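## Task

Each yellow sponge sits above a lot number printed on the shelf edge beneath it. Find the yellow sponge in this storeroom whose lot number is smallest and place it on the desk, leaving every other yellow sponge on the shelf where it started. The robot must not tip over or finish leaning, and the sponge must stay on the desk without the robot holding it there.

## Robot and tools

ROBOT. A Hello Robot Stretch 3 with one arm: a two-wheeled base (0.33 m long, 0.34 m wide), a lift riding on a mast, and a telescoping arm that reaches out to the robot's RIGHT. The base cannot slide sideways, so to move the gripper forward or back you drive the base. Spinning in place pivots on the point between the drive wheels, 0.05 m behind the front edge. With the arm pulled in and the wrist folded, the wrist pokes out up to 0.06 m past the right side and a spin sweeps a 0.28 m radius; an unfolded, level gripper reaches beyond that circle. Now and then a loose object may get a brief shove from outside.

FRAMES. Base frame: origin on the floor between the drive wheels, x forward, y left, z up. hand_pose is reported in it, at the point where closed fingertips meet; with all wrist joints at zero that frame's x points up, y runs back along the arm toward the mast, z points to the rear. Fingertips are round pads 0.04 m wide and sit slightly nearer the wrist when fully open. The odometry frame is the base frame as it was when the scene began.

execute_actions. Argument actions: a list holding one action or none (empty just reports state and images). An action may contain base, joints, or both, plus optional contact_limits; its motions start together and may finish at different moments.
- base: exactly one key. translate_m is a relative drive in metres along the current heading, forward positive, -1 to 1. rotate_rad is a relative spin in radians, left (counter-clockwise seen from above) positive, -3.2 to 3.2. Both count from the base position given in the latest reported state.
- joints: a dictionary by joint name, each value an absolute target (tolerance for done in brackets): lift_m 0 to 1.1 m (±0.004), arm height on mast; arm_m 0 to 0.52 m (±0.004), extension; wrist_yaw_rad -1.345 to 4.42 (±0.02), 0 aims along the arm, positive swings toward the front, 3.0 folds over the base; wrist_pitch_rad -1.57 to 0.451 (±0.05), 0 level, negative tips fingertips down; wrist_roll_rad -2.911 to 2.911 (±0.02), 0 puts the fingers side by side and level; gripper_m -0.089 to 0.179 (±0.004), larger is wider, actual tip gap is less than the value (by 0.007 nearly shut, 0.025 fully open, zero below 0.007); head_pan_rad -3.953 to 1.73 (±0.02), 0 forward, positive left, -1.57 looks along the arm; head_tilt_rad -1.53 to 0.419 (±0.02), 0 level, negative down.
- contact_limits: {"arm_m": effort} with effort a percentage 1 to 100; the arm motion halts (contact_stop) when its motor effort hits that value (negative when retracting). Lower is softer, but too low halts immediately. It also caps holding force until the next action; values above the maximum are clipped.
- cameras: list from head_camera, nav_camera, wrist_camera, all; omitted, null or ["all"] gives every camera, [] none. Unknown names, unknown keys or out-of-range numbers get the whole call rejected with no motion. No action runs past 15 s. A joint or base you leave out may still be driving toward an earlier target without the status showing it. If a result reports a stop, the remaining execute_actions, wait and finished_scene calls in that same reply are skipped.

wait: seconds, 0 to 10; commands nothing and returns the same report as an empty action. zoom_image: camera plus region [x0, y0, x1, y1] in pixels of that camera's latest full image, top-left origin, at most 504 by 504. finished_scene: scene, the number of the current scene; it is final and reports success. Replying without any tool call ends everything.

RESULTS. base_status and joint_status: done (for the base, wheels turned the commanded amount even if slipping), off_target (stopped short and may still push), contact_stop, time_out, torque_fault (after the last three the old target is dropped). on_its_own lists uncommanded behaviour; "held at" is a held target, not a position. motor_effort in percent, positive toward higher joint values, bracket = peak during the last action; readings carry fixed and random errors. lidar_m: 12 distances in metres from the base origin, 30-degree sectors starting straight ahead and going counter-clockwise (4th left, 7th behind, 10th right), "-" none; plane 0.17 m above the floor, range 0.15 to 12 m, blind to glass and to the robot, partly blocked by the mast and by low-lift parts. wrist_depth_mm (45 to 1000) and head_depth_mm (280 to 4000, sideways image): 7x7 median depths from the top left. base_odometry counts wheel turns; turned_by_wheels and turned_by_imu give turning since the last result, left positive; base_tilt in degrees, forward/right positive, with about 4 degrees of fixed bias. Each camera line gives its OpenCV calibration (K, D, T_world_to_cam, pos_world in base frame); head_camera is 896x504, nav_camera a 672x504 fisheye, wrist_camera 644x364; head_camera and nav_camera both follow head pan and tilt.

SPEED. The base runs at 0.30 m/s and 1.9 rad/s only with lift_m under 0.30, arm_m under 0.03 and wrist_yaw_rad over 2.54; otherwise 0.10 m/s and 0.63 rad/s.

GRIPPER. Command a gripper_m below the object width to hold it (lower squeezes harder, but the stall guard may then ease off and let it slip; resend a different value to squeeze again). To let go, open at least 0.02 beyond the touch value. Neither the reading nor done proves a grasp; check cameras.

CAUTIONS. Fold or unfold the wrist only with lift_m 0.32 to 0.95, wrist_pitch_rad -0.4 and roll near 0; once folded the lift may drop to 0.25. With wrist_yaw_rad below -0.4 keep pitch at -0.5 or lower. Arm and lift go slack after a contact_stop; a slack lift can sag under load or be pushed up by closing on a surface. Base, wrist and head have no contact stop. Heavy wrist strain causes a 10 s torque_fault. Pushing the arm against something solid with the gripper above about 0.45 m, repeating a push, driving while holding or pushing something fixed, or snagging furniture (worst reversing) can tip the robot; back out in small steps, free the gripper, and lower lift_m to about 0.2 if still leaning. Avoid drops, slams, hard hits and forceful pushing. The robot keeps its last command while you compose a reply.

Each tool is called after "Emit:" by a JSON object that holds its "method" and its "body", one argument or row to a line.

## Session

Emit:
{"method": "execute_actions", "body": {
  "actions": []
}}

Scene clock: 0.00 s.
base_odometry: x=+0.000 y=+0.000 heading=+0.000 (m, m, rad; odometry frame)
turned_by_wheels: +0.000 (rad since the last result)
turned_by_imu: +0.000 (rad since the last result)
base_tilt: forward=+0.1 right=-0.6 (deg)
lidar_m: 0.94 1.23 1.14 1.59 1.54 1.21 1.49 3.17 1.19 0.79 0.73 0.74
head_depth_mm: 809 807 805 801 800 800 796 / 895 892 888 890 883 884 878 / 1052 1001 996 992 982 981 978 / 1882 1129 1128 1129 1119 1117 1115 / 1810 1265 1267 1259 1255 1258 1276 / 1726 1344 1396 1383 1334 1369 1302 / 1571 1493 1564 1575 1536 1570 1357
base_status: not commanded
joint_positions: lift_m=+0.463 arm_m=-0.002 wrist_yaw_rad=+2.832 wrist_pitch_rad=-0.622 wrist_roll_rad=-0.007 gripper_m=+0.037 head_pan_rad=+0.008 head_tilt_rad=-0.021
joint_status: not commanded
motor_effort: left_wheel=+0 right_wheel=-1 lift_m=+23 arm_m=-1 wrist_yaw_rad=-1 wrist_pitch_rad=+5 wrist_roll_rad=+0 gripper_m=+0 head_pan_rad=+0 head_tilt_rad=+1 (%)
hand_pose: x=+0.0379 y=+0.0425 z=+0.4331 quat_wxyz=(+0.318, +0.696, +0.111, +0.634) (m; base frame)
wrist_depth_mm: - - - - - - - / - - - - - - - / - - - - 968 934 900 / 846 - 819 817 816 766 768 / 720 - 715 708 708 664 667 / 624 620 - 604 615 593 586 / 566 551 - 540 522 529 521
pictures: head_camera (sideways: a quarter turn clockwise sets it upright), nav_camera (sideways: a quarter turn counterclockwise sets it upright), wrist_camera
Images, in order (width x height): head_camera 896x504, nav_camera 672x504, wrist_camera 644x364.

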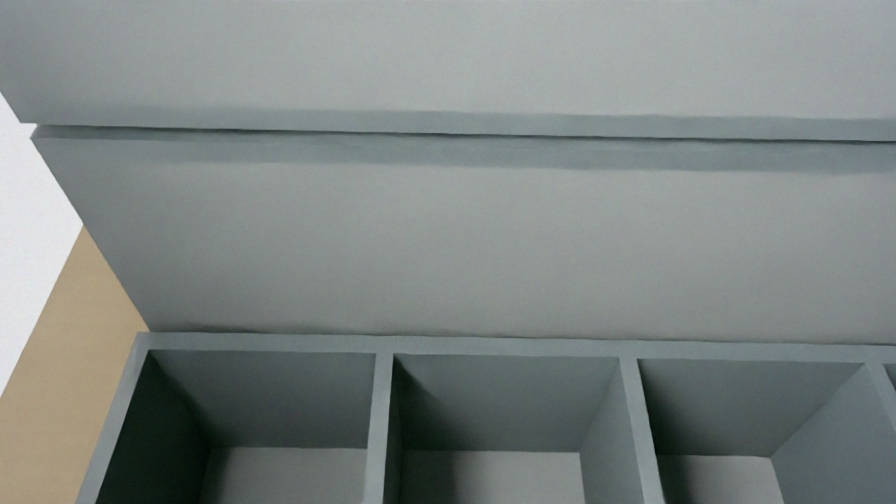

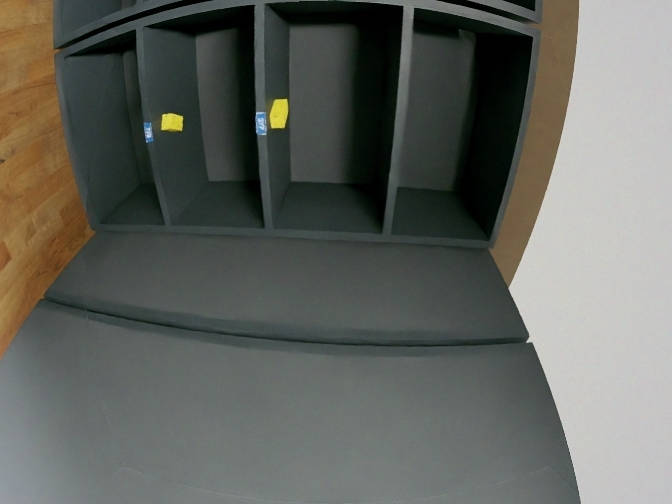

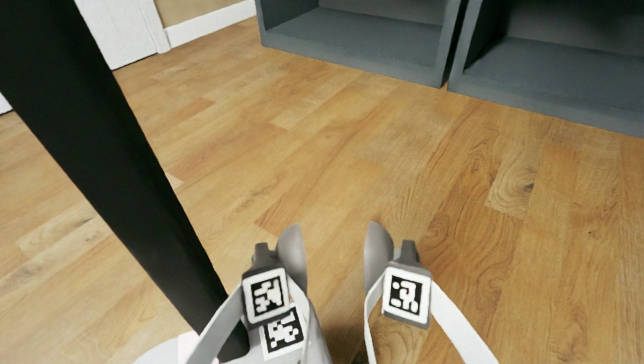

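Emit:
{"method": "execute_actions", "body": {
  "actions": [
    {"joints":{"head_pan_rad":0.6,"head_tilt_rad":-0.4}}
  ],
  "cameras": ["head_camera","nav_camera"]
}}

Emit:
{"method": "execute_actions", "body": {
  "actions": [
    {"joints":{"head_pan_rad":1.5,"head_tilt_rad":-0.4}}
  ],
  "cameras": ["head_camera","nav_camera"]
}}

Emit:
{"method": "execute_actions", "body": {
  "actions": [
    {"joints":{"head_pan_rad":-1.5,"head_tilt_rad":-0.4}}
  ],
  "cameras": ["nav_camera"]
}}

Emit:
{"method": "execute_actions", "body": {
  "actions": [
    {"joints":{"head_pan_rad":-3.2,"head_tilt_rad":-0.4}}
  ],
  "cameras": ["nav_camera"]
}}

Scene clock: 11.63 s.
base_odometry: x=+0.000 y=+0.000 heading=+0.000 (m, m, rad; odometry frame)
turned_by_wheels: +0.000 (rad since the last result)
turned_by_imu: -0.001 (rad since the last result)
base_tilt: forward=+0.1 right=-0.6 (deg)
lidar_m: 0.94 1.23 1.14 1.58 1.53 1.21 1.48 3.18 1.19 0.79 0.73 0.74
head_depth_mm: 1365 1471 1516 1594 1441 1599 1478 / 1339 1477 1538 1709 1509 1725 1457 / 1321 1450 1503 1681 1500 1713 1458 / 1322 1445 1503 1671 1479 1699 1454 / 1312 1429 1482 1668 1474 1700 1454 / 1278 1395 1271 1463 1335 1456 1441 / 946 992 1063 1171 1289 1577 1440
base_status: not commanded
joint_positions: lift_m=+0.463 arm_m=-0.002 wrist_yaw_rad=+2.832 wrist_pitch_rad=-0.622 wrist_roll_rad=-0.007 gripper_m=+0.037 head_pan_rad=+0.593 head_tilt_rad=-0.395
joint_status: all done
motor_effort: left_wheel=+1(1) right_wheel=-1(1) lift_m=+23(23) arm_m=-1(1) wrist_yaw_rad=+0(0) wrist_pitch_rad=+5(5) wrist_roll_rad=+0(0) gripper_m=+0(0) head_pan_rad=+5(38) head_tilt_rad=-2(21) (%)
hand_pose: x=+0.0379 y=+0.0425 z=+0.4331 quat_wxyz=(+0.318, +0.696, +0.111, +0.634) (m; base frame)
wrist_depth_mm: - - - - - - - / - - - - - - - / - - - - 965 943 899 / 866 - 835 821 796 788 766 / 734 - 695 700 705 694 659 / 630 630 - 617 618 604 594 / 556 565 - 536 541 528 521
pictures: head_camera (sideways: a quarter turn clockwise sets it upright), nav_camera (sideways: a quarter turn counterclockwise sets it upright)
camera_calibration (this result's frames):
head_camera: T_world_to_cam=[[-0.308102, -0.228594, -0.923482, 1.22168], [-0.532495, 0.845839, -0.0317179, 0.0495814], [0.788367, 0.481977, -0.382329, 0.451942], [0, 0, 0, 1]] pos_world=[0.0465074, 0.0195051, 1.30256]
nav_camera: T_world_to_cam=[[0.321259, 0.273567, 0.906617, -1.14283], [0.571558, -0.819343, 0.0447016, -0.00809702], [0.755059, 0.503823, -0.419581, 0.49181], [0, 0, 0, 1]] pos_world=[0.000426606, 0.058221, 1.24282]
Images, in order (width x height): head_camera 896x504, nav_camera 672x504.

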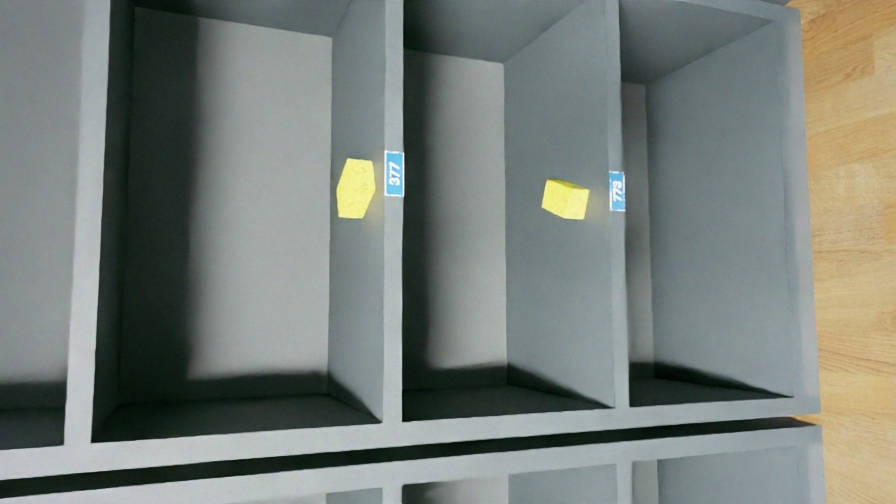

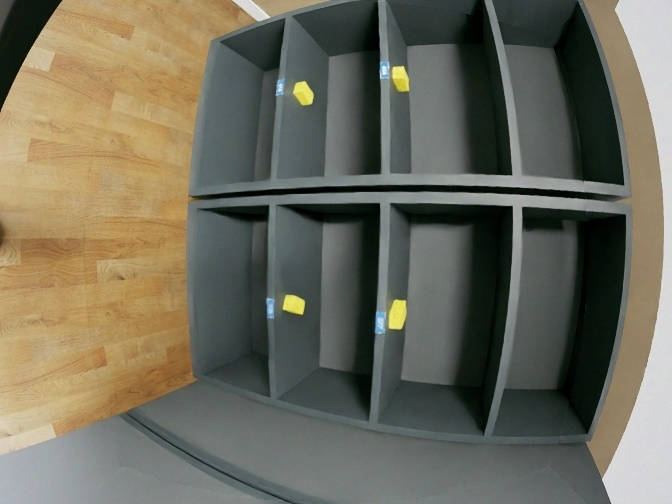

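Scene clock: 12.70 s.
base_odometry: x=+0.000 y=+0.000 heading=+0.000 (m, m, rad; odometry frame)
turned_by_wheels: +0.000 (rad since the last result)
turned_by_imu: +0.000 (rad since the last result)
base_tilt: forward=+0.1 right=-0.5 (deg)
lidar_m: 0.94 1.22 1.14 1.59 1.53 1.21 1.49 3.16 1.19 0.79 0.73 0.74
head_depth_mm: 1492 1595 1606 1757 1506 1721 1429 / 1540 1691 1717 1881 1660 1717 1469 / 1413 1548 1644 1817 1977 1746 1465 / 1803 1892 2031 2188 1905 1811 1456 / 1711 1804 1934 2088 2172 1784 1442 / 1574 1671 1776 1892 2023 1787 1441 / 1451 1520 1621 1714 1835 1788 1431
base_status: not commanded
joint_positions: lift_m=+0.463 arm_m=-0.002 wrist_yaw_rad=+2.832 wrist_pitch_rad=-0.622 wrist_roll_rad=-0.007 gripper_m=+0.037 head_pan_rad=+1.493 head_tilt_rad=-0.395
joint_status: all done
motor_effort: left_wheel=+0(0) right_wheel=-1(1) lift_m=+24(24) arm_m=-1(1) wrist_yaw_rad=+0(0) wrist_pitch_rad=+5(5) wrist_roll_rad=+0(0) gripper_m=+0(0) head_pan_rad=+5(44) head_tilt_rad=-1(0) (%)
hand_pose: x=+0.0379 y=+0.0425 z=+0.4331 quat_wxyz=(+0.318, +0.696, +0.111, +0.634) (m; base frame)
wrist_depth_mm: - - - - - - - / - - - - - - - / - - - - 949 938 899 / 860 - 832 819 817 783 779 / 722 - 719 693 687 676 661 / 635 619 - 609 617 591 581 / 553 554 - 539 528 530 513
pictures: head_camera (sideways: a quarter turn clockwise sets it upright), nav_camera (sideways: a quarter turn counterclockwise sets it upright)
camera_calibration (this result's frames):
head_camera: T_world_to_cam=[[-0.0124685, -0.383596, -0.923417, 1.21979], [-0.993573, 0.108661, -0.0317232, 0.0524007], [0.112508, 0.917086, -0.382485, 0.456268], [0, 0, 0, 1]] pos_world=[0.0159389, 0.0437769, 1.30256]
nav_camera: T_world_to_cam=[[-0.0145817, 0.421856, 0.906546, -1.14069], [0.9971, -0.06159, 0.0446988, -0.0106892], [0.0746906, 0.904569, -0.419734, 0.49616], [0, 0, 0, 1]] pos_world=[-0.0430334, 0.0317368, 1.24282]
Images, in order (width x height): head_camera 896x504, nav_camera 672x504.

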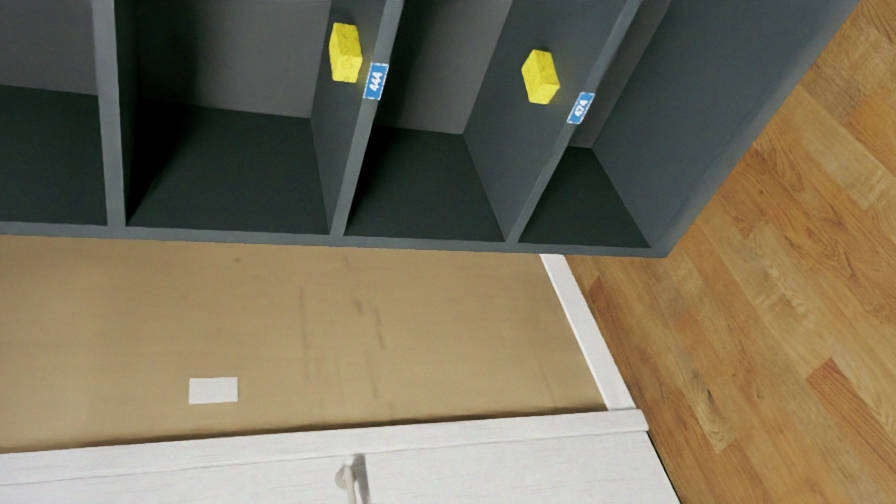

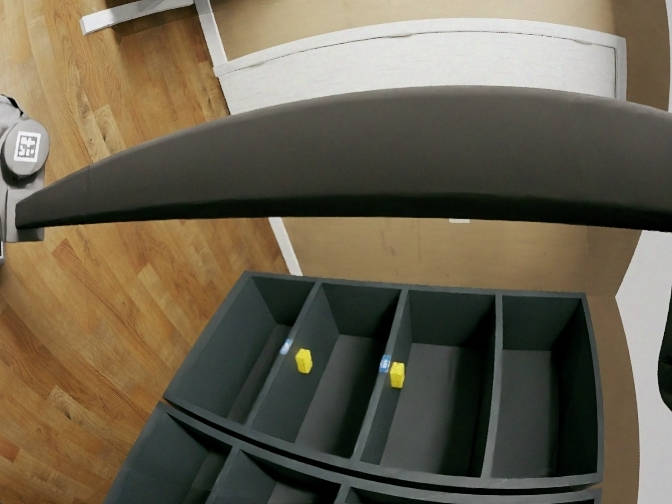

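Scene clock: 14.70 s.
base_odometry: x=+0.000 y=+0.000 heading=+0.000 (m, m, rad; odometry frame)
turned_by_wheels: +0.000 (rad since the last result)
turned_by_imu: +0.000 (rad since the last result)
base_tilt: forward=+0.1 right=-0.6 (deg)
lidar_m: 0.94 1.22 1.14 1.59 1.53 1.21 1.49 3.16 1.19 0.79 0.73 0.74
head_depth_mm: 914 991 1097 1214 1358 1556 1471 / 850 913 996 1097 1209 1361 1422 / 790 846 918 998 1097 1213 1346 / 737 788 845 915 1001 1097 1210 / 692 738 791 849 916 998 1099 / 654 697 746 801 862 924 1009 / 623 654 693 738 787 848 921
base_status: not commanded
joint_positions: lift_m=+0.463 arm_m=-0.002 wrist_yaw_rad=+2.832 wrist_pitch_rad=-0.622 wrist_roll_rad=-0.007 gripper_m=+0.037 head_pan_rad=-1.493 head_tilt_rad=-0.395
joint_status: all done
motor_effort: left_wheel=+0(0) right_wheel=-1(1) lift_m=+24(23) arm_m=-1(1) wrist_yaw_rad=+0(0) wrist_pitch_rad=+5(5) wrist_roll_rad=+0(0) gripper_m=+0(0) head_pan_rad=-3(42) head_tilt_rad=-1(2) (%)
hand_pose: x=+0.0379 y=+0.0425 z=+0.4331 quat_wxyz=(+0.318, +0.696, +0.111, +0.634) (m; base frame)
wrist_depth_mm: - - - - - - - / - - - - - - - / - - - - 948 949 900 / 813 - 824 817 797 775 770 / 707 - 711 695 710 676 666 / 623 636 - 596 626 599 588 / 561 568 - 535 527 543 526
pictures: nav_camera (sideways: a quarter turn counterclockwise sets it upright)
camera_calibration (this result's frames):
nav_camera: T_world_to_cam=[[0.0799863, -0.414623, 0.906471, -1.14117], [-0.994555, -0.0941461, 0.0446959, 0.0014637], [0.0668087, -0.90511, -0.419896, 0.496419], [0, 0, 0, 1]] pos_world=[0.0595684, -0.0237037, 1.24281]
Images, in order (width x height): nav_camera 672x504.

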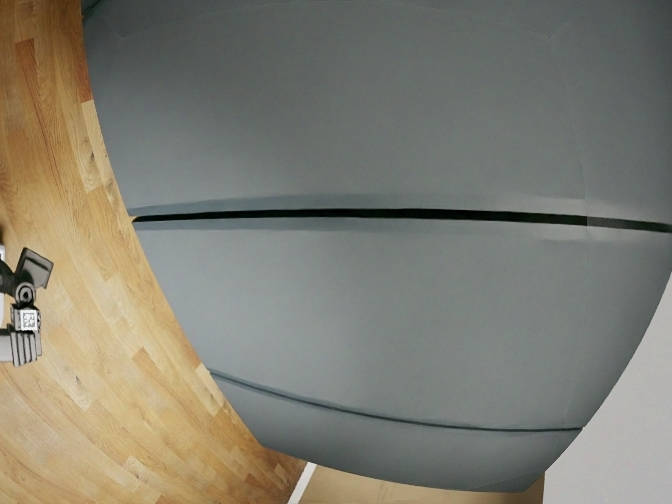

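Scene clock: 16.10 s.
base_odometry: x=+0.000 y=+0.000 heading=+0.000 (m, m, rad; odometry frame)
turned_by_wheels: +0.000 (rad since the last result)
turned_by_imu: +0.000 (rad since the last result)
base_tilt: forward=+0.1 right=-0.5 (deg)
lidar_m: 0.94 1.23 1.14 1.59 1.54 1.20 1.48 3.17 1.19 0.79 0.73 0.74
head_depth_mm: 1544 1613 1689 1630 1088 1436 1435 / 1681 1763 1862 1617 1138 1816 1462 / 1847 1957 2054 1611 1251 1815 1454 / 2050 2165 2268 1594 1813 1741 1450 / 2295 2471 2560 1676 2273 1807 1443 / 2612 2782 3007 1951 2281 1779 1444 / 2918 3099 3355 3099 2366 1776 1444
base_status: not commanded
joint_positions: lift_m=+0.463 arm_m=-0.002 wrist_yaw_rad=+2.832 wrist_pitch_rad=-0.622 wrist_roll_rad=-0.007 gripper_m=+0.037 head_pan_rad=-3.193 head_tilt_rad=-0.395
joint_status: all done
motor_effort: left_wheel=+0(0) right_wheel=-1(0) lift_m=+24(24) arm_m=-1(1) wrist_yaw_rad=+0(0) wrist_pitch_rad=+5(5) wrist_roll_rad=+0(0) gripper_m=-1(0) head_pan_rad=-3(41) head_tilt_rad=-2(1) (%)
hand_pose: x=+0.0379 y=+0.0425 z=+0.4331 quat_wxyz=(+0.318, +0.696, +0.111, +0.634) (m; base frame)
wrist_depth_mm: - - - - - - - / - - - - - - - / - - - - 963 931 889 / 839 - 821 812 795 787 759 / 724 - 692 694 713 675 668 / 636 615 - 609 608 605 600 / 557 567 - 535 517 532 517
pictures: nav_camera (sideways: a quarter turn counterclockwise sets it upright)
camera_calibration (this result's frames):
nav_camera: T_world_to_cam=[[-0.421498, -0.0258958, 0.90646, -1.13809], [0.0347816, 0.998395, 0.0446955, -0.0048147], [-0.906162, 0.0503672, -0.419921, 0.502386], [0, 0, 0, 1]] pos_world=[-0.0242937, -0.0499686, 1.24281]
Images, in order (width x height): nav_camera 672x504.

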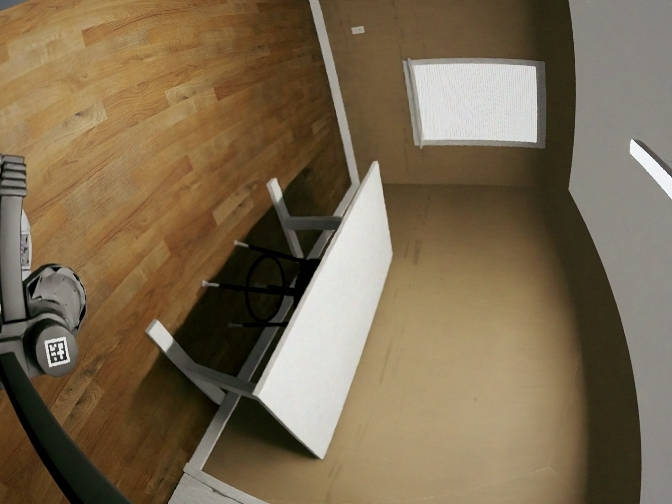

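Emit:
{"method": "execute_actions", "body": {
  "actions": [
    {"base":{"rotate_rad":-2.45},"joints":{"lift_m":0.27,"head_pan_rad":0.8}}
  ],
  "cameras": []
}}

Emit:
{"method": "execute_actions", "body": {
  "actions": [
    {"base":{"translate_m":1.0}}
  ],
  "cameras": ["nav_camera"]
}}

Emit:
{"method": "execute_actions", "body": {
  "actions": [
    {"base":{"translate_m":0.8},"joints":{"head_pan_rad":1.6}}
  ],
  "cameras": ["nav_camera"]
}}

Scene clock: 29.53 s.
base_odometry: x=+0.000 y=+0.000 heading=-2.450 (m, m, rad; odometry frame)
turned_by_wheels: -2.450 (rad since the last result)
turned_by_imu: -2.419 (rad since the last result)
base_tilt: forward=+0.1 right=-0.6 (deg)
lidar_m: 3.17 1.00 0.75 0.73 0.77 1.09 1.15 1.58 1.59 1.54 1.21 1.49
head_depth_mm: 1183 1303 1443 1632 1880 1826 1469 / 1050 1141 1258 1391 1560 1699 1464 / 945 1019 1108 1213 1346 1485 1456 / 858 919 989 1072 1169 1291 1377 / 786 836 894 957 1041 1133 1244 / 728 768 816 872 936 1004 1099 / 673 709 750 797 848 909 988
base_status: done
joint_positions: lift_m=+0.270 arm_m=-0.002 wrist_yaw_rad=+2.832 wrist_pitch_rad=-0.622 wrist_roll_rad=-0.007 gripper_m=+0.037 head_pan_rad=+0.793 head_tilt_rad=-0.396
joint_status: all done
motor_effort: left_wheel=+2(11) right_wheel=-3(6) lift_m=+18(20) arm_m=-1(1) wrist_yaw_rad=+0(0) wrist_pitch_rad=+5(5) wrist_roll_rad=+0(0) gripper_m=+0(0) head_pan_rad=+5(42) head_tilt_rad=-1(2) (%)
hand_pose: x=+0.0379 y=+0.0424 z=+0.2401 quat_wxyz=(+0.318, +0.696, +0.111, +0.634) (m; base frame)
wrist_depth_mm: - 627 687 750 786 869 951 / - 708 753 787 815 798 788 / - 700 686 671 643 646 628 / 563 - 560 542 538 525 529 / 481 - - 472 484 451 451 / - - - 407 413 399 391 / - - - - 353 360 352
pictures: none
No camera images: the call's "cameras" was empty. Leave "cameras" out to get every camera's image.

Scene clock: 34.57 s.
base_odometry: x=-0.770 y=-0.638 heading=-2.450 (m, m, rad; odometry frame)
turned_by_wheels: +0.000 (rad since the last result)
turned_by_imu: +0.002 (rad since the last result)
base_tilt: forward=+0.0 right=-0.7 (deg)
lidar_m: 2.17 0.94 0.71 0.69 0.72 1.03 2.14 2.17 1.26 0.96 1.33 2.23
head_depth_mm: 2029 2158 2301 2414 2450 1831 1470 / 979 1060 1169 1293 2123 1716 1460 / 880 948 1031 1133 1251 1395 1433 / 802 856 925 999 1090 1203 1333 / 734 781 833 900 974 1053 1163 / 676 716 761 816 876 944 1027 / 628 662 700 745 797 851 916
base_status: done
joint_positions: lift_m=+0.270 arm_m=-0.002 wrist_yaw_rad=+2.832 wrist_pitch_rad=-0.622 wrist_roll_rad=-0.007 gripper_m=+0.037 head_pan_rad=+0.793 head_tilt_rad=-0.396
joint_status: not commanded
motor_effort: left_wheel=+2(9) right_wheel=-2(5) lift_m=+19(19) arm_m=-1(1) wrist_yaw_rad=+0(0) wrist_pitch_rad=+5(5) wrist_roll_rad=+0(0) gripper_m=+0(0) head_pan_rad=+4(4) head_tilt_rad=-1(2) (%)
hand_pose: x=+0.0379 y=+0.0424 z=+0.2400 quat_wxyz=(+0.318, +0.696, +0.112, +0.634) (m; base frame)
wrist_depth_mm: - 602 633 704 744 827 883 / - 663 703 757 795 794 773 / - 700 685 671 652 640 623 / 564 - 553 553 532 542 522 / 487 - - 473 476 459 454 / - - - 408 412 397 395 / - - - - 353 355 353
pictures: nav_camera (sideways: a quarter turn counterclockwise sets it upright)
camera_calibration (this result's frames):
nav_camera: T_world_to_cam=[[0.261107, 0.332725, 0.906155, -1.14186], [0.723181, -0.689211, 0.0446836, -0.00899848], [0.6394, 0.643647, -0.420578, 0.493813], [0, 0, 0, 1]] pos_world=[-0.0110891, 0.055882, 1.24279]
Images, in order (width x height): nav_camera 672x504.

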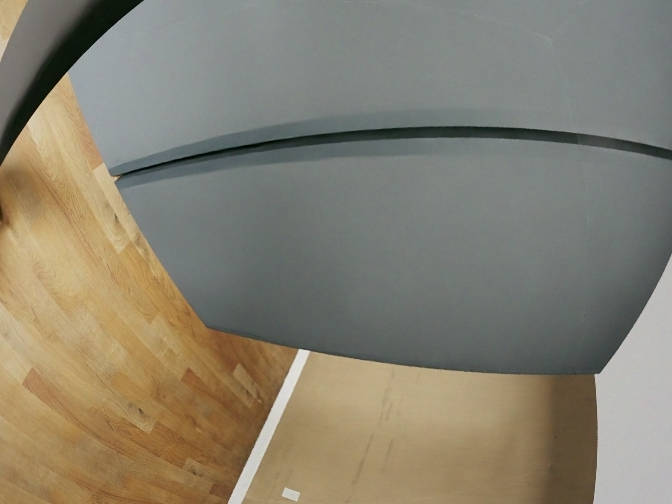

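Scene clock: 38.93 s.
base_odometry: x=-1.386 y=-1.148 heading=-2.450 (m, m, rad; odometry frame)
turned_by_wheels: +0.000 (rad since the last result)
turned_by_imu: +0.001 (rad since the last result)
base_tilt: forward=+0.1 right=-0.5 (deg)
lidar_m: 1.37 1.43 0.67 0.65 0.69 0.97 2.95 1.77 1.16 1.16 1.73 1.40
head_depth_mm: 527 559 599 645 698 760 835 / 528 563 602 648 700 763 839 / 531 566 603 652 706 767 842 / 531 566 608 653 709 771 851 / 533 569 611 654 712 775 852 / 534 568 611 660 715 778 859 / 538 572 613 661 716 780 862
base_status: done
joint_positions: lift_m=+0.270 arm_m=-0.002 wrist_yaw_rad=+2.832 wrist_pitch_rad=-0.622 wrist_roll_rad=-0.007 gripper_m=+0.037 head_pan_rad=+1.593 head_tilt_rad=-0.396
joint_status: all done
motor_effort: left_wheel=+2(9) right_wheel=-2(4) lift_m=+19(19) arm_m=-1(1) wrist_yaw_rad=+0(0) wrist_pitch_rad=+5(5) wrist_roll_rad=+0(0) gripper_m=+0(0) head_pan_rad=+4(42) head_tilt_rad=-2(1) (%)
hand_pose: x=+0.0379 y=+0.0424 z=+0.2400 quat_wxyz=(+0.318, +0.696, +0.112, +0.634) (m; base frame)
wrist_depth_mm: - 578 608 666 - - - / - 635 673 735 800 791 765 / - 680 668 651 646 631 620 / 576 - 556 546 545 529 520 / 488 - - 471 480 457 454 / - - - 408 408 397 392 / - - - - 353 352 347
pictures: nav_camera (sideways: a quarter turn counterclockwise sets it upright)
camera_calibration (this result's frames):
nav_camera: T_world_to_cam=[[-0.0566925, 0.419144, 0.906148, -1.13991], [0.998262, 0.0384217, 0.0446833, -0.0106761], [-0.016087, 0.907106, -0.420594, 0.497832], [0, 0, 0, 1]] pos_world=[-0.0459583, 0.026611, 1.24279]
Images, in order (width x height): nav_camera 672x504.

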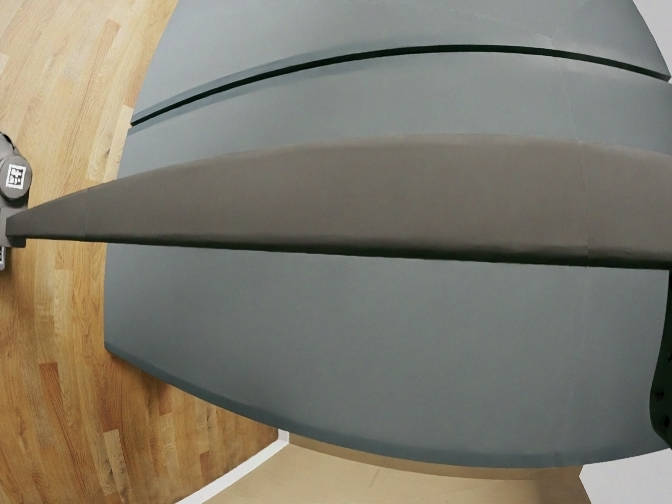

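Emit:
{"method": "execute_actions", "body": {
  "actions": [
    {"base":{"translate_m":0.95}}
  ],
  "cameras": []
}}

Emit:
{"method": "execute_actions", "body": {
  "actions": [
    {"base":{"rotate_rad":1.52},"joints":{"head_pan_rad":0.9}}
  ],
  "cameras": ["nav_camera"]
}}

Emit:
{"method": "execute_actions", "body": {
  "actions": [
    {"base":{"translate_m":0.9},"joints":{"head_pan_rad":1.2}}
  ],
  "cameras": ["nav_camera","head_camera"]
}}

Scene clock: 49.47 s.
base_odometry: x=-2.118 y=-1.755 heading=-2.450 (m, m, rad; odometry frame)
turned_by_wheels: +0.000 (rad since the last result)
turned_by_imu: +0.001 (rad since the last result)
base_tilt: forward=+0.1 right=-0.7 (deg)
lidar_m: 0.42 0.44 0.63 2.00 0.86 0.90 2.94 1.88 1.57 1.37 0.56 0.43
head_depth_mm: 1490 1448 1394 1354 1325 1285 1270 / 1778 1867 1982 2118 2022 1761 1464 / 1782 1909 2062 2194 2278 1811 1455 / 1781 1906 2042 2199 2318 1809 1456 / 1799 1923 2043 2222 2305 1787 1440 / 1802 1939 2065 2204 2317 1796 1447 / 1800 1928 2073 2213 2323 1786 1435
base_status: done
joint_positions: lift_m=+0.270 arm_m=-0.002 wrist_yaw_rad=+2.832 wrist_pitch_rad=-0.622 wrist_roll_rad=-0.007 gripper_m=+0.037 head_pan_rad=+1.593 head_tilt_rad=-0.396
joint_status: not commanded
motor_effort: left_wheel=+2(9) right_wheel=-2(5) lift_m=+19(19) arm_m=-1(1) wrist_yaw_rad=+0(0) wrist_pitch_rad=+5(5) wrist_roll_rad=+0(0) gripper_m=+0(0) head_pan_rad=+4(5) head_tilt_rad=-2(1) (%)
hand_pose: x=+0.0379 y=+0.0424 z=+0.2400 quat_wxyz=(+0.318, +0.696, +0.112, +0.634) (m; base frame)
wrist_depth_mm: - - - - 698 467 352 / - 863 841 827 711 492 362 / - 709 658 658 636 497 380 / 573 - 555 551 545 502 388 / 492 - - 466 476 455 393 / - - - 410 418 399 383 / - - - - 355 355 351
pictures: none
No camera images: the call's "cameras" was empty. Leave "cameras" out to get every camera's image.

Scene clock: 51.70 s.
base_odometry: x=-2.118 y=-1.754 heading=-0.930 (m, m, rad; odometry frame)
turned_by_wheels: +1.520 (rad since the last result)
turned_by_imu: +1.498 (rad since the last result)
base_tilt: forward=+0.1 right=-0.6 (deg)
lidar_m: 1.62 0.86 0.86 2.38 2.40 1.57 1.62 0.59 0.43 0.42 0.43 0.59
head_depth_mm: 859 942 1045 1166 2239 1831 1474 / 782 847 926 1028 1142 1295 1406 / 726 775 839 912 1004 1117 1256 / 781 826 879 940 1009 1085 1189 / 879 940 1010 1089 1180 1296 1367 / 1004 1087 1182 1294 1429 1588 1443 / 1179 1295 1430 1611 1803 1773 1440
base_status: done
joint_positions: lift_m=+0.270 arm_m=-0.002 wrist_yaw_rad=+2.832 wrist_pitch_rad=-0.622 wrist_roll_rad=-0.007 gripper_m=+0.037 head_pan_rad=+0.907 head_tilt_rad=-0.396
joint_status: all done
motor_effort: left_wheel=-1(8) right_wheel=+1(7) lift_m=+19(19) arm_m=-1(1) wrist_yaw_rad=+0(0) wrist_pitch_rad=+5(5) wrist_roll_rad=+0(0) gripper_m=+0(0) head_pan_rad=-3(41) head_tilt_rad=-1(2) (%)
hand_pose: x=+0.0379 y=+0.0424 z=+0.2400 quat_wxyz=(+0.318, +0.696, +0.112, +0.634) (m; base frame)
wrist_depth_mm: - - - - 959 769 895 / - 900 863 825 822 788 789 / - 696 664 665 633 623 617 / 568 - 561 550 546 530 514 / 493 - - 473 476 454 447 / - - - 408 414 399 393 / - - - - 354 357 351
pictures: nav_camera (sideways: a quarter turn counterclockwise sets it upright)
camera_calibration (this result's frames):
nav_camera: T_world_to_cam=[[0.221577, 0.360325, 0.906129, -1.14158], [0.796925, -0.602424, 0.0446826, -0.00944697], [0.561974, 0.712216, -0.420636, 0.49436], [0, 0, 0, 1]] pos_world=[-0.0173398, 0.0535596, 1.24279]
Images, in order (width x height): nav_camera 672x504.

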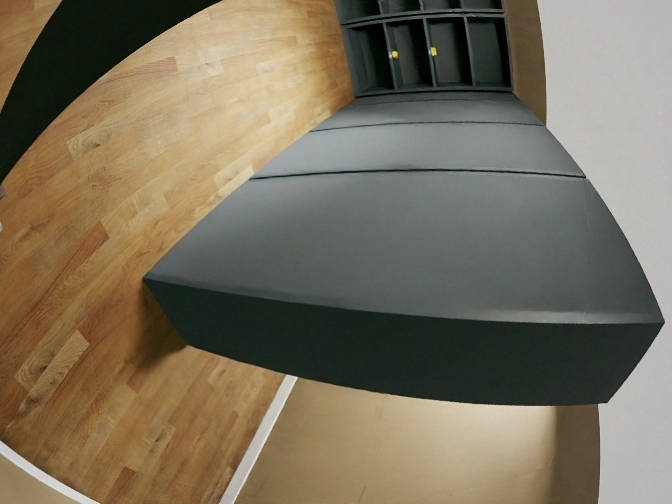

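Scene clock: 56.40 s.
base_odometry: x=-1.579 y=-2.476 heading=-0.930 (m, m, rad; odometry frame)
turned_by_wheels: +0.000 (rad since the last result)
turned_by_imu: +0.001 (rad since the last result)
base_tilt: forward=+0.1 right=-0.5 (deg)
lidar_m: 1.17 1.22 1.67 0.61 0.63 2.34 1.62 0.59 0.43 0.42 0.43 0.60
head_depth_mm: 1551 1597 1636 1696 1772 1746 1476 / 1773 1848 1913 1993 2093 1821 1467 / 2086 2187 2283 2417 2325 1809 1455 / 2559 2690 2820 2980 2400 1800 1452 / 3250 3513 3863 3556 2375 1800 1447 / 504 536 567 607 656 709 778 / 482 509 544 580 623 675 734
base_status: done
joint_positions: lift_m=+0.270 arm_m=-0.002 wrist_yaw_rad=+2.832 wrist_pitch_rad=-0.622 wrist_roll_rad=-0.007 gripper_m=+0.037 head_pan_rad=+1.193 head_tilt_rad=-0.396
joint_status: all done
motor_effort: left_wheel=-2(5) right_wheel=+1(6) lift_m=+19(19) arm_m=-1(2) wrist_yaw_rad=+0(0) wrist_pitch_rad=+5(5) wrist_roll_rad=+0(0) gripper_m=+0(0) head_pan_rad=+4(27) head_tilt_rad=-1(1) (%)
hand_pose: x=+0.0379 y=+0.0424 z=+0.2400 quat_wxyz=(+0.318, +0.696, +0.112, +0.634) (m; base frame)
wrist_depth_mm: - 537 577 - - - 917 / - 593 631 782 810 795 778 / - 651 679 658 654 648 625 / 582 - 552 563 543 533 528 / 490 - - 473 475 456 458 / - - - 412 414 400 392 / - - - - 353 358 350
pictures: head_camera (sideways: a quarter turn clockwise sets it upright), nav_camera (sideways: a quarter turn counterclockwise sets it upright)
camera_calibration (this result's frames):
head_camera: T_world_to_cam=[[-0.125534, -0.363657, -0.923035, 1.21999], [-0.91718, 0.397207, -0.0317538, 0.0519746], [0.378184, 0.842603, -0.383402, 0.455841], [0, 0, 0, 1]] pos_world=[0.0284285, 0.0389194, 1.30251]
nav_camera: T_world_to_cam=[[0.110983, 0.408183, 0.906129, -1.14091], [0.934456, -0.353265, 0.0446826, -0.0102859], [0.338342, 0.841778, -0.420636, 0.495725], [0, 0, 0, 1]] pos_world=[-0.0314912, 0.0447768, 1.24279]
Images, in order (width x height): head_camera 896x504, nav_camera 672x504.

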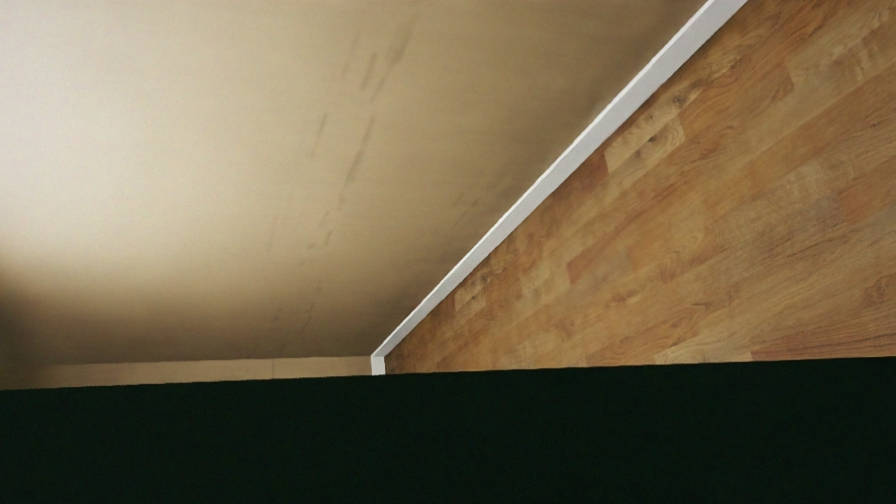

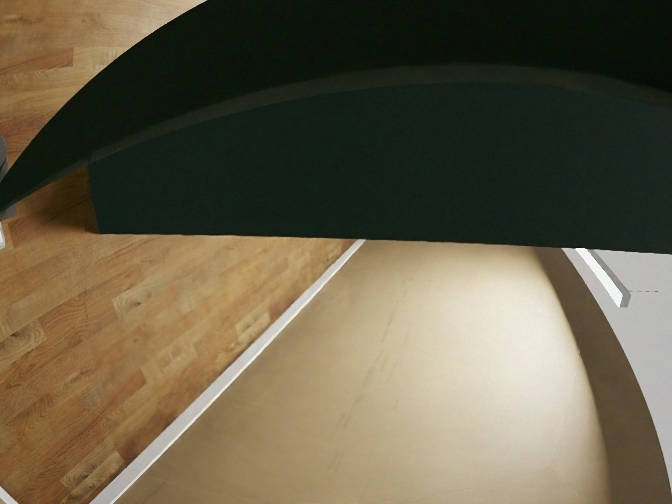

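Emit:
{"method": "execute_actions", "body": {
  "actions": [
    {"base":{"translate_m":0.75}}
  ],
  "cameras": []
}}

Emit:
{"method": "execute_actions", "body": {
  "actions": [
    {"base":{"rotate_rad":-1.59},"joints":{"head_pan_rad":-2.4}}
  ],
  "cameras": ["nav_camera","head_camera"]
}}

Emit:
{"method": "execute_actions", "body": {
  "actions": [
    {"base":{"translate_m":-1.0},"joints":{"head_pan_rad":-2.0}}
  ],
  "cameras": ["nav_camera","head_camera"]
}}

Scene clock: 69.93 s.
base_odometry: x=-1.131 y=-3.077 heading=-0.930 (m, m, rad; odometry frame)
turned_by_wheels: +0.000 (rad since the last result)
turned_by_imu: +0.000 (rad since the last result)
base_tilt: forward=+0.0 right=-0.6 (deg)
lidar_m: 0.42 0.44 0.60 1.67 0.85 0.86 1.62 0.60 0.44 0.42 0.44 0.44
head_depth_mm: 531 546 563 585 604 624 651 / 612 633 659 683 709 741 778 / 721 753 784 825 864 911 962 / 879 925 982 1043 1107 1183 1269 / 1131 1216 1301 1416 1539 1622 1454 / 1565 1724 1928 2176 2174 1784 1441 / 2569 3027 3743 3262 2356 1780 1446
base_status: done
joint_positions: lift_m=+0.270 arm_m=-0.002 wrist_yaw_rad=+2.832 wrist_pitch_rad=-0.622 wrist_roll_rad=-0.007 gripper_m=+0.037 head_pan_rad=+1.193 head_tilt_rad=-0.396
joint_status: not commanded
motor_effort: left_wheel=-1(6) right_wheel=+1(6) lift_m=+19(19) arm_m=-1(1) wrist_yaw_rad=+0(0) wrist_pitch_rad=+5(5) wrist_roll_rad=+0(0) gripper_m=-1(0) head_pan_rad=+5(4) head_tilt_rad=-2(1) (%)
hand_pose: x=+0.0379 y=+0.0424 z=+0.2400 quat_wxyz=(+0.318, +0.696, +0.112, +0.634) (m; base frame)
wrist_depth_mm: - - - - 658 460 346 / - 891 851 858 693 476 357 / - 717 679 660 619 495 373 / 575 - 563 544 532 496 384 / 493 - - 471 485 458 392 / - - - 409 406 397 385 / - - - - 353 353 351
pictures: none
No camera images: the call's "cameras" was empty. Leave "cameras" out to get every camera's image.

Scene clock: 72.20 s.
base_odometry: x=-1.131 y=-3.077 heading=-2.520 (m, m, rad; odometry frame)
turned_by_wheels: -1.590 (rad since the last result)
turned_by_imu: -1.568 (rad since the last result)
base_tilt: forward=+0.1 right=-0.6 (deg)
lidar_m: 0.42 0.43 0.44 0.42 0.43 0.59 1.55 0.86 0.85 1.76 0.61 0.44
head_depth_mm: 1337 1421 1515 1807 2218 1830 1467 / 1404 1513 1538 1694 1764 1763 1471 / 1453 1628 1654 1791 1488 1698 1454 / 1010 1500 1515 1695 1404 1589 1375 / 722 767 827 892 970 1061 1190 / 779 839 907 986 1084 1195 1340 / 861 933 1015 1128 1245 1615 1444
base_status: done
joint_positions: lift_m=+0.270 arm_m=-0.002 wrist_yaw_rad=+2.832 wrist_pitch_rad=-0.622 wrist_roll_rad=-0.007 gripper_m=+0.037 head_pan_rad=-2.393 head_tilt_rad=-0.396
joint_status: all done
motor_effort: left_wheel=+2(10) right_wheel=-3(6) lift_m=+19(19) arm_m=-2(1) wrist_yaw_rad=+0(0) wrist_pitch_rad=+5(5) wrist_roll_rad=+0(0) gripper_m=+0(0) head_pan_rad=-3(40) head_tilt_rad=-1(1) (%)
hand_pose: x=+0.0379 y=+0.0423 z=+0.2400 quat_wxyz=(+0.318, +0.696, +0.112, +0.634) (m; base frame)
wrist_depth_mm: - 382 411 457 496 449 347 / - 420 459 508 570 462 355 / - 469 505 560 608 487 375 / 463 - 535 556 528 503 388 / 475 - - 469 473 458 391 / - - - 408 410 401 385 / - - - - 353 353 349
pictures: head_camera (sideways: a quarter turn clockwise sets it upright), nav_camera (sideways: a quarter turn counterclockwise sets it upright)
camera_calibration (this result's frames):
head_camera: T_world_to_cam=[[0.269631, 0.274449, -0.923026, 1.21756], [0.657517, -0.75277, -0.0317546, 0.0423699], [-0.703541, -0.598343, -0.383425, 0.462469], [0, 0, 0, 1]] pos_world=[-0.0307853, -0.025549, 1.30251]
nav_camera: T_world_to_cam=[[-0.275624, -0.320907, 0.906118, -1.13854], [-0.691999, 0.720515, 0.0446822, -0.000363968], [-0.66721, -0.614717, -0.420658, 0.501888], [0, 0, 0, 1]] pos_world=[0.020805, -0.0565839, 1.24279]
Images, in order (width x height): head_camera 896x504, nav_camera 672x504.

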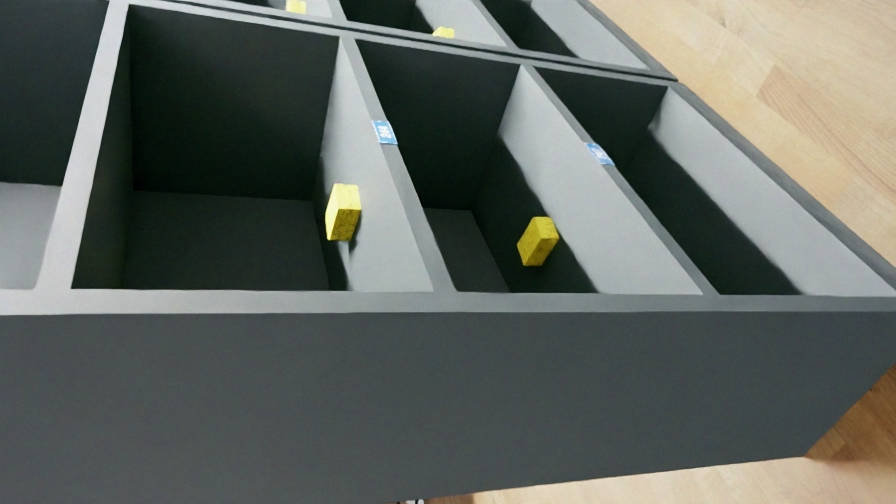

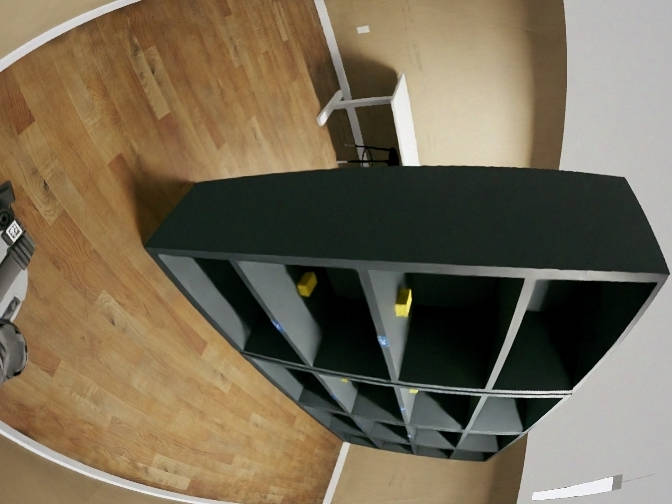

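Scene clock: 77.23 s.
base_odometry: x=-0.318 y=-2.495 heading=-2.520 (m, m, rad; odometry frame)
turned_by_wheels: +0.000 (rad since the last result)
turned_by_imu: -0.003 (rad since the last result)
base_tilt: forward=+0.1 right=-0.6 (deg)
lidar_m: 1.43 0.58 0.42 0.40 0.42 0.56 1.48 1.54 0.78 1.06 0.71 1.49
head_depth_mm: 678 1287 1381 1020 1448 1199 1380 / 647 694 747 810 902 1042 1342 / 672 764 802 804 889 962 1051 / 687 911 963 848 1077 1064 1184 / 699 1024 1102 843 1259 1061 933 / 718 982 1053 834 1211 1050 873 / 736 940 995 829 1125 1054 848
base_status: done
joint_positions: lift_m=+0.270 arm_m=-0.002 wrist_yaw_rad=+2.832 wrist_pitch_rad=-0.622 wrist_roll_rad=-0.007 gripper_m=+0.037 head_pan_rad=-2.007 head_tilt_rad=-0.396
joint_status: all done
motor_effort: left_wheel=+2(6) right_wheel=-2(7) lift_m=+19(19) arm_m=-2(1) wrist_yaw_rad=+0(0) wrist_pitch_rad=+5(5) wrist_roll_rad=+0(0) gripper_m=+0(0) head_pan_rad=+5(30) head_tilt_rad=-1(1) (%)
hand_pose: x=+0.0379 y=+0.0423 z=+0.2400 quat_wxyz=(+0.318, +0.696, +0.112, +0.634) (m; base frame)
wrist_depth_mm: - 364 397 441 476 539 613 / - 405 439 484 540 616 685 / - 448 480 543 614 628 614 / 441 - 535 553 541 536 523 / 470 - - 467 472 453 449 / - - - 405 414 397 396 / - - - - 354 358 351
pictures: head_camera (sideways: a quarter turn clockwise sets it upright), nav_camera (sideways: a quarter turn counterclockwise sets it upright)
camera_calibration (this result's frames):
head_camera: T_world_to_cam=[[0.146568, 0.355759, -0.923013, 1.2183], [0.892433, -0.450061, -0.0317556, 0.0409383], [-0.42671, -0.819073, -0.383455, 0.46082], [0, 0, 0, 1]] pos_world=[-0.018462, -0.0375498, 1.30251]
nav_camera: T_world_to_cam=[[-0.13464, -0.401057, 0.906104, -1.13938], [-0.912245, 0.407202, 0.0446816, 0.000980235], [-0.386887, -0.820573, -0.420688, 0.500217], [0, 0, 0, 1]] pos_world=[0.0410151, -0.0468915, 1.24279]
Images, in order (width x height): head_camera 896x504, nav_camera 672x504.

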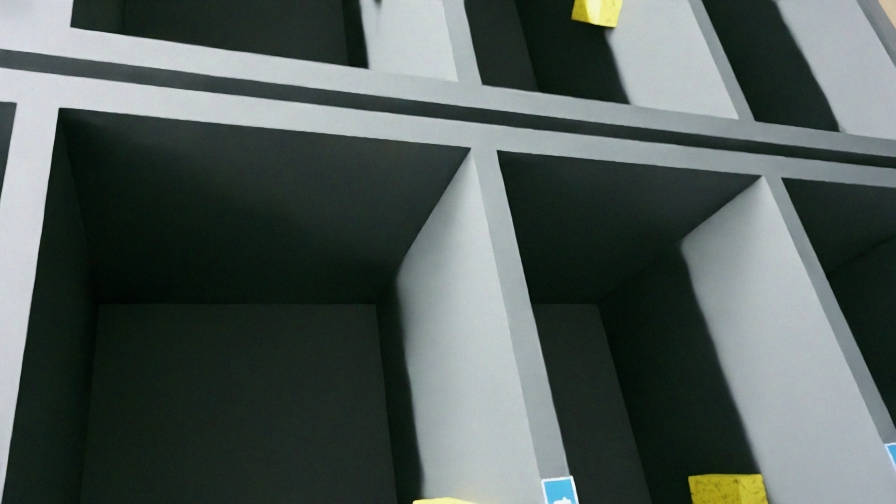

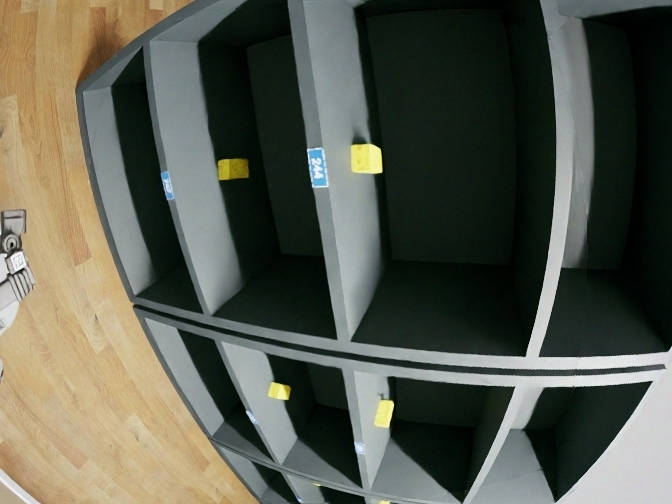

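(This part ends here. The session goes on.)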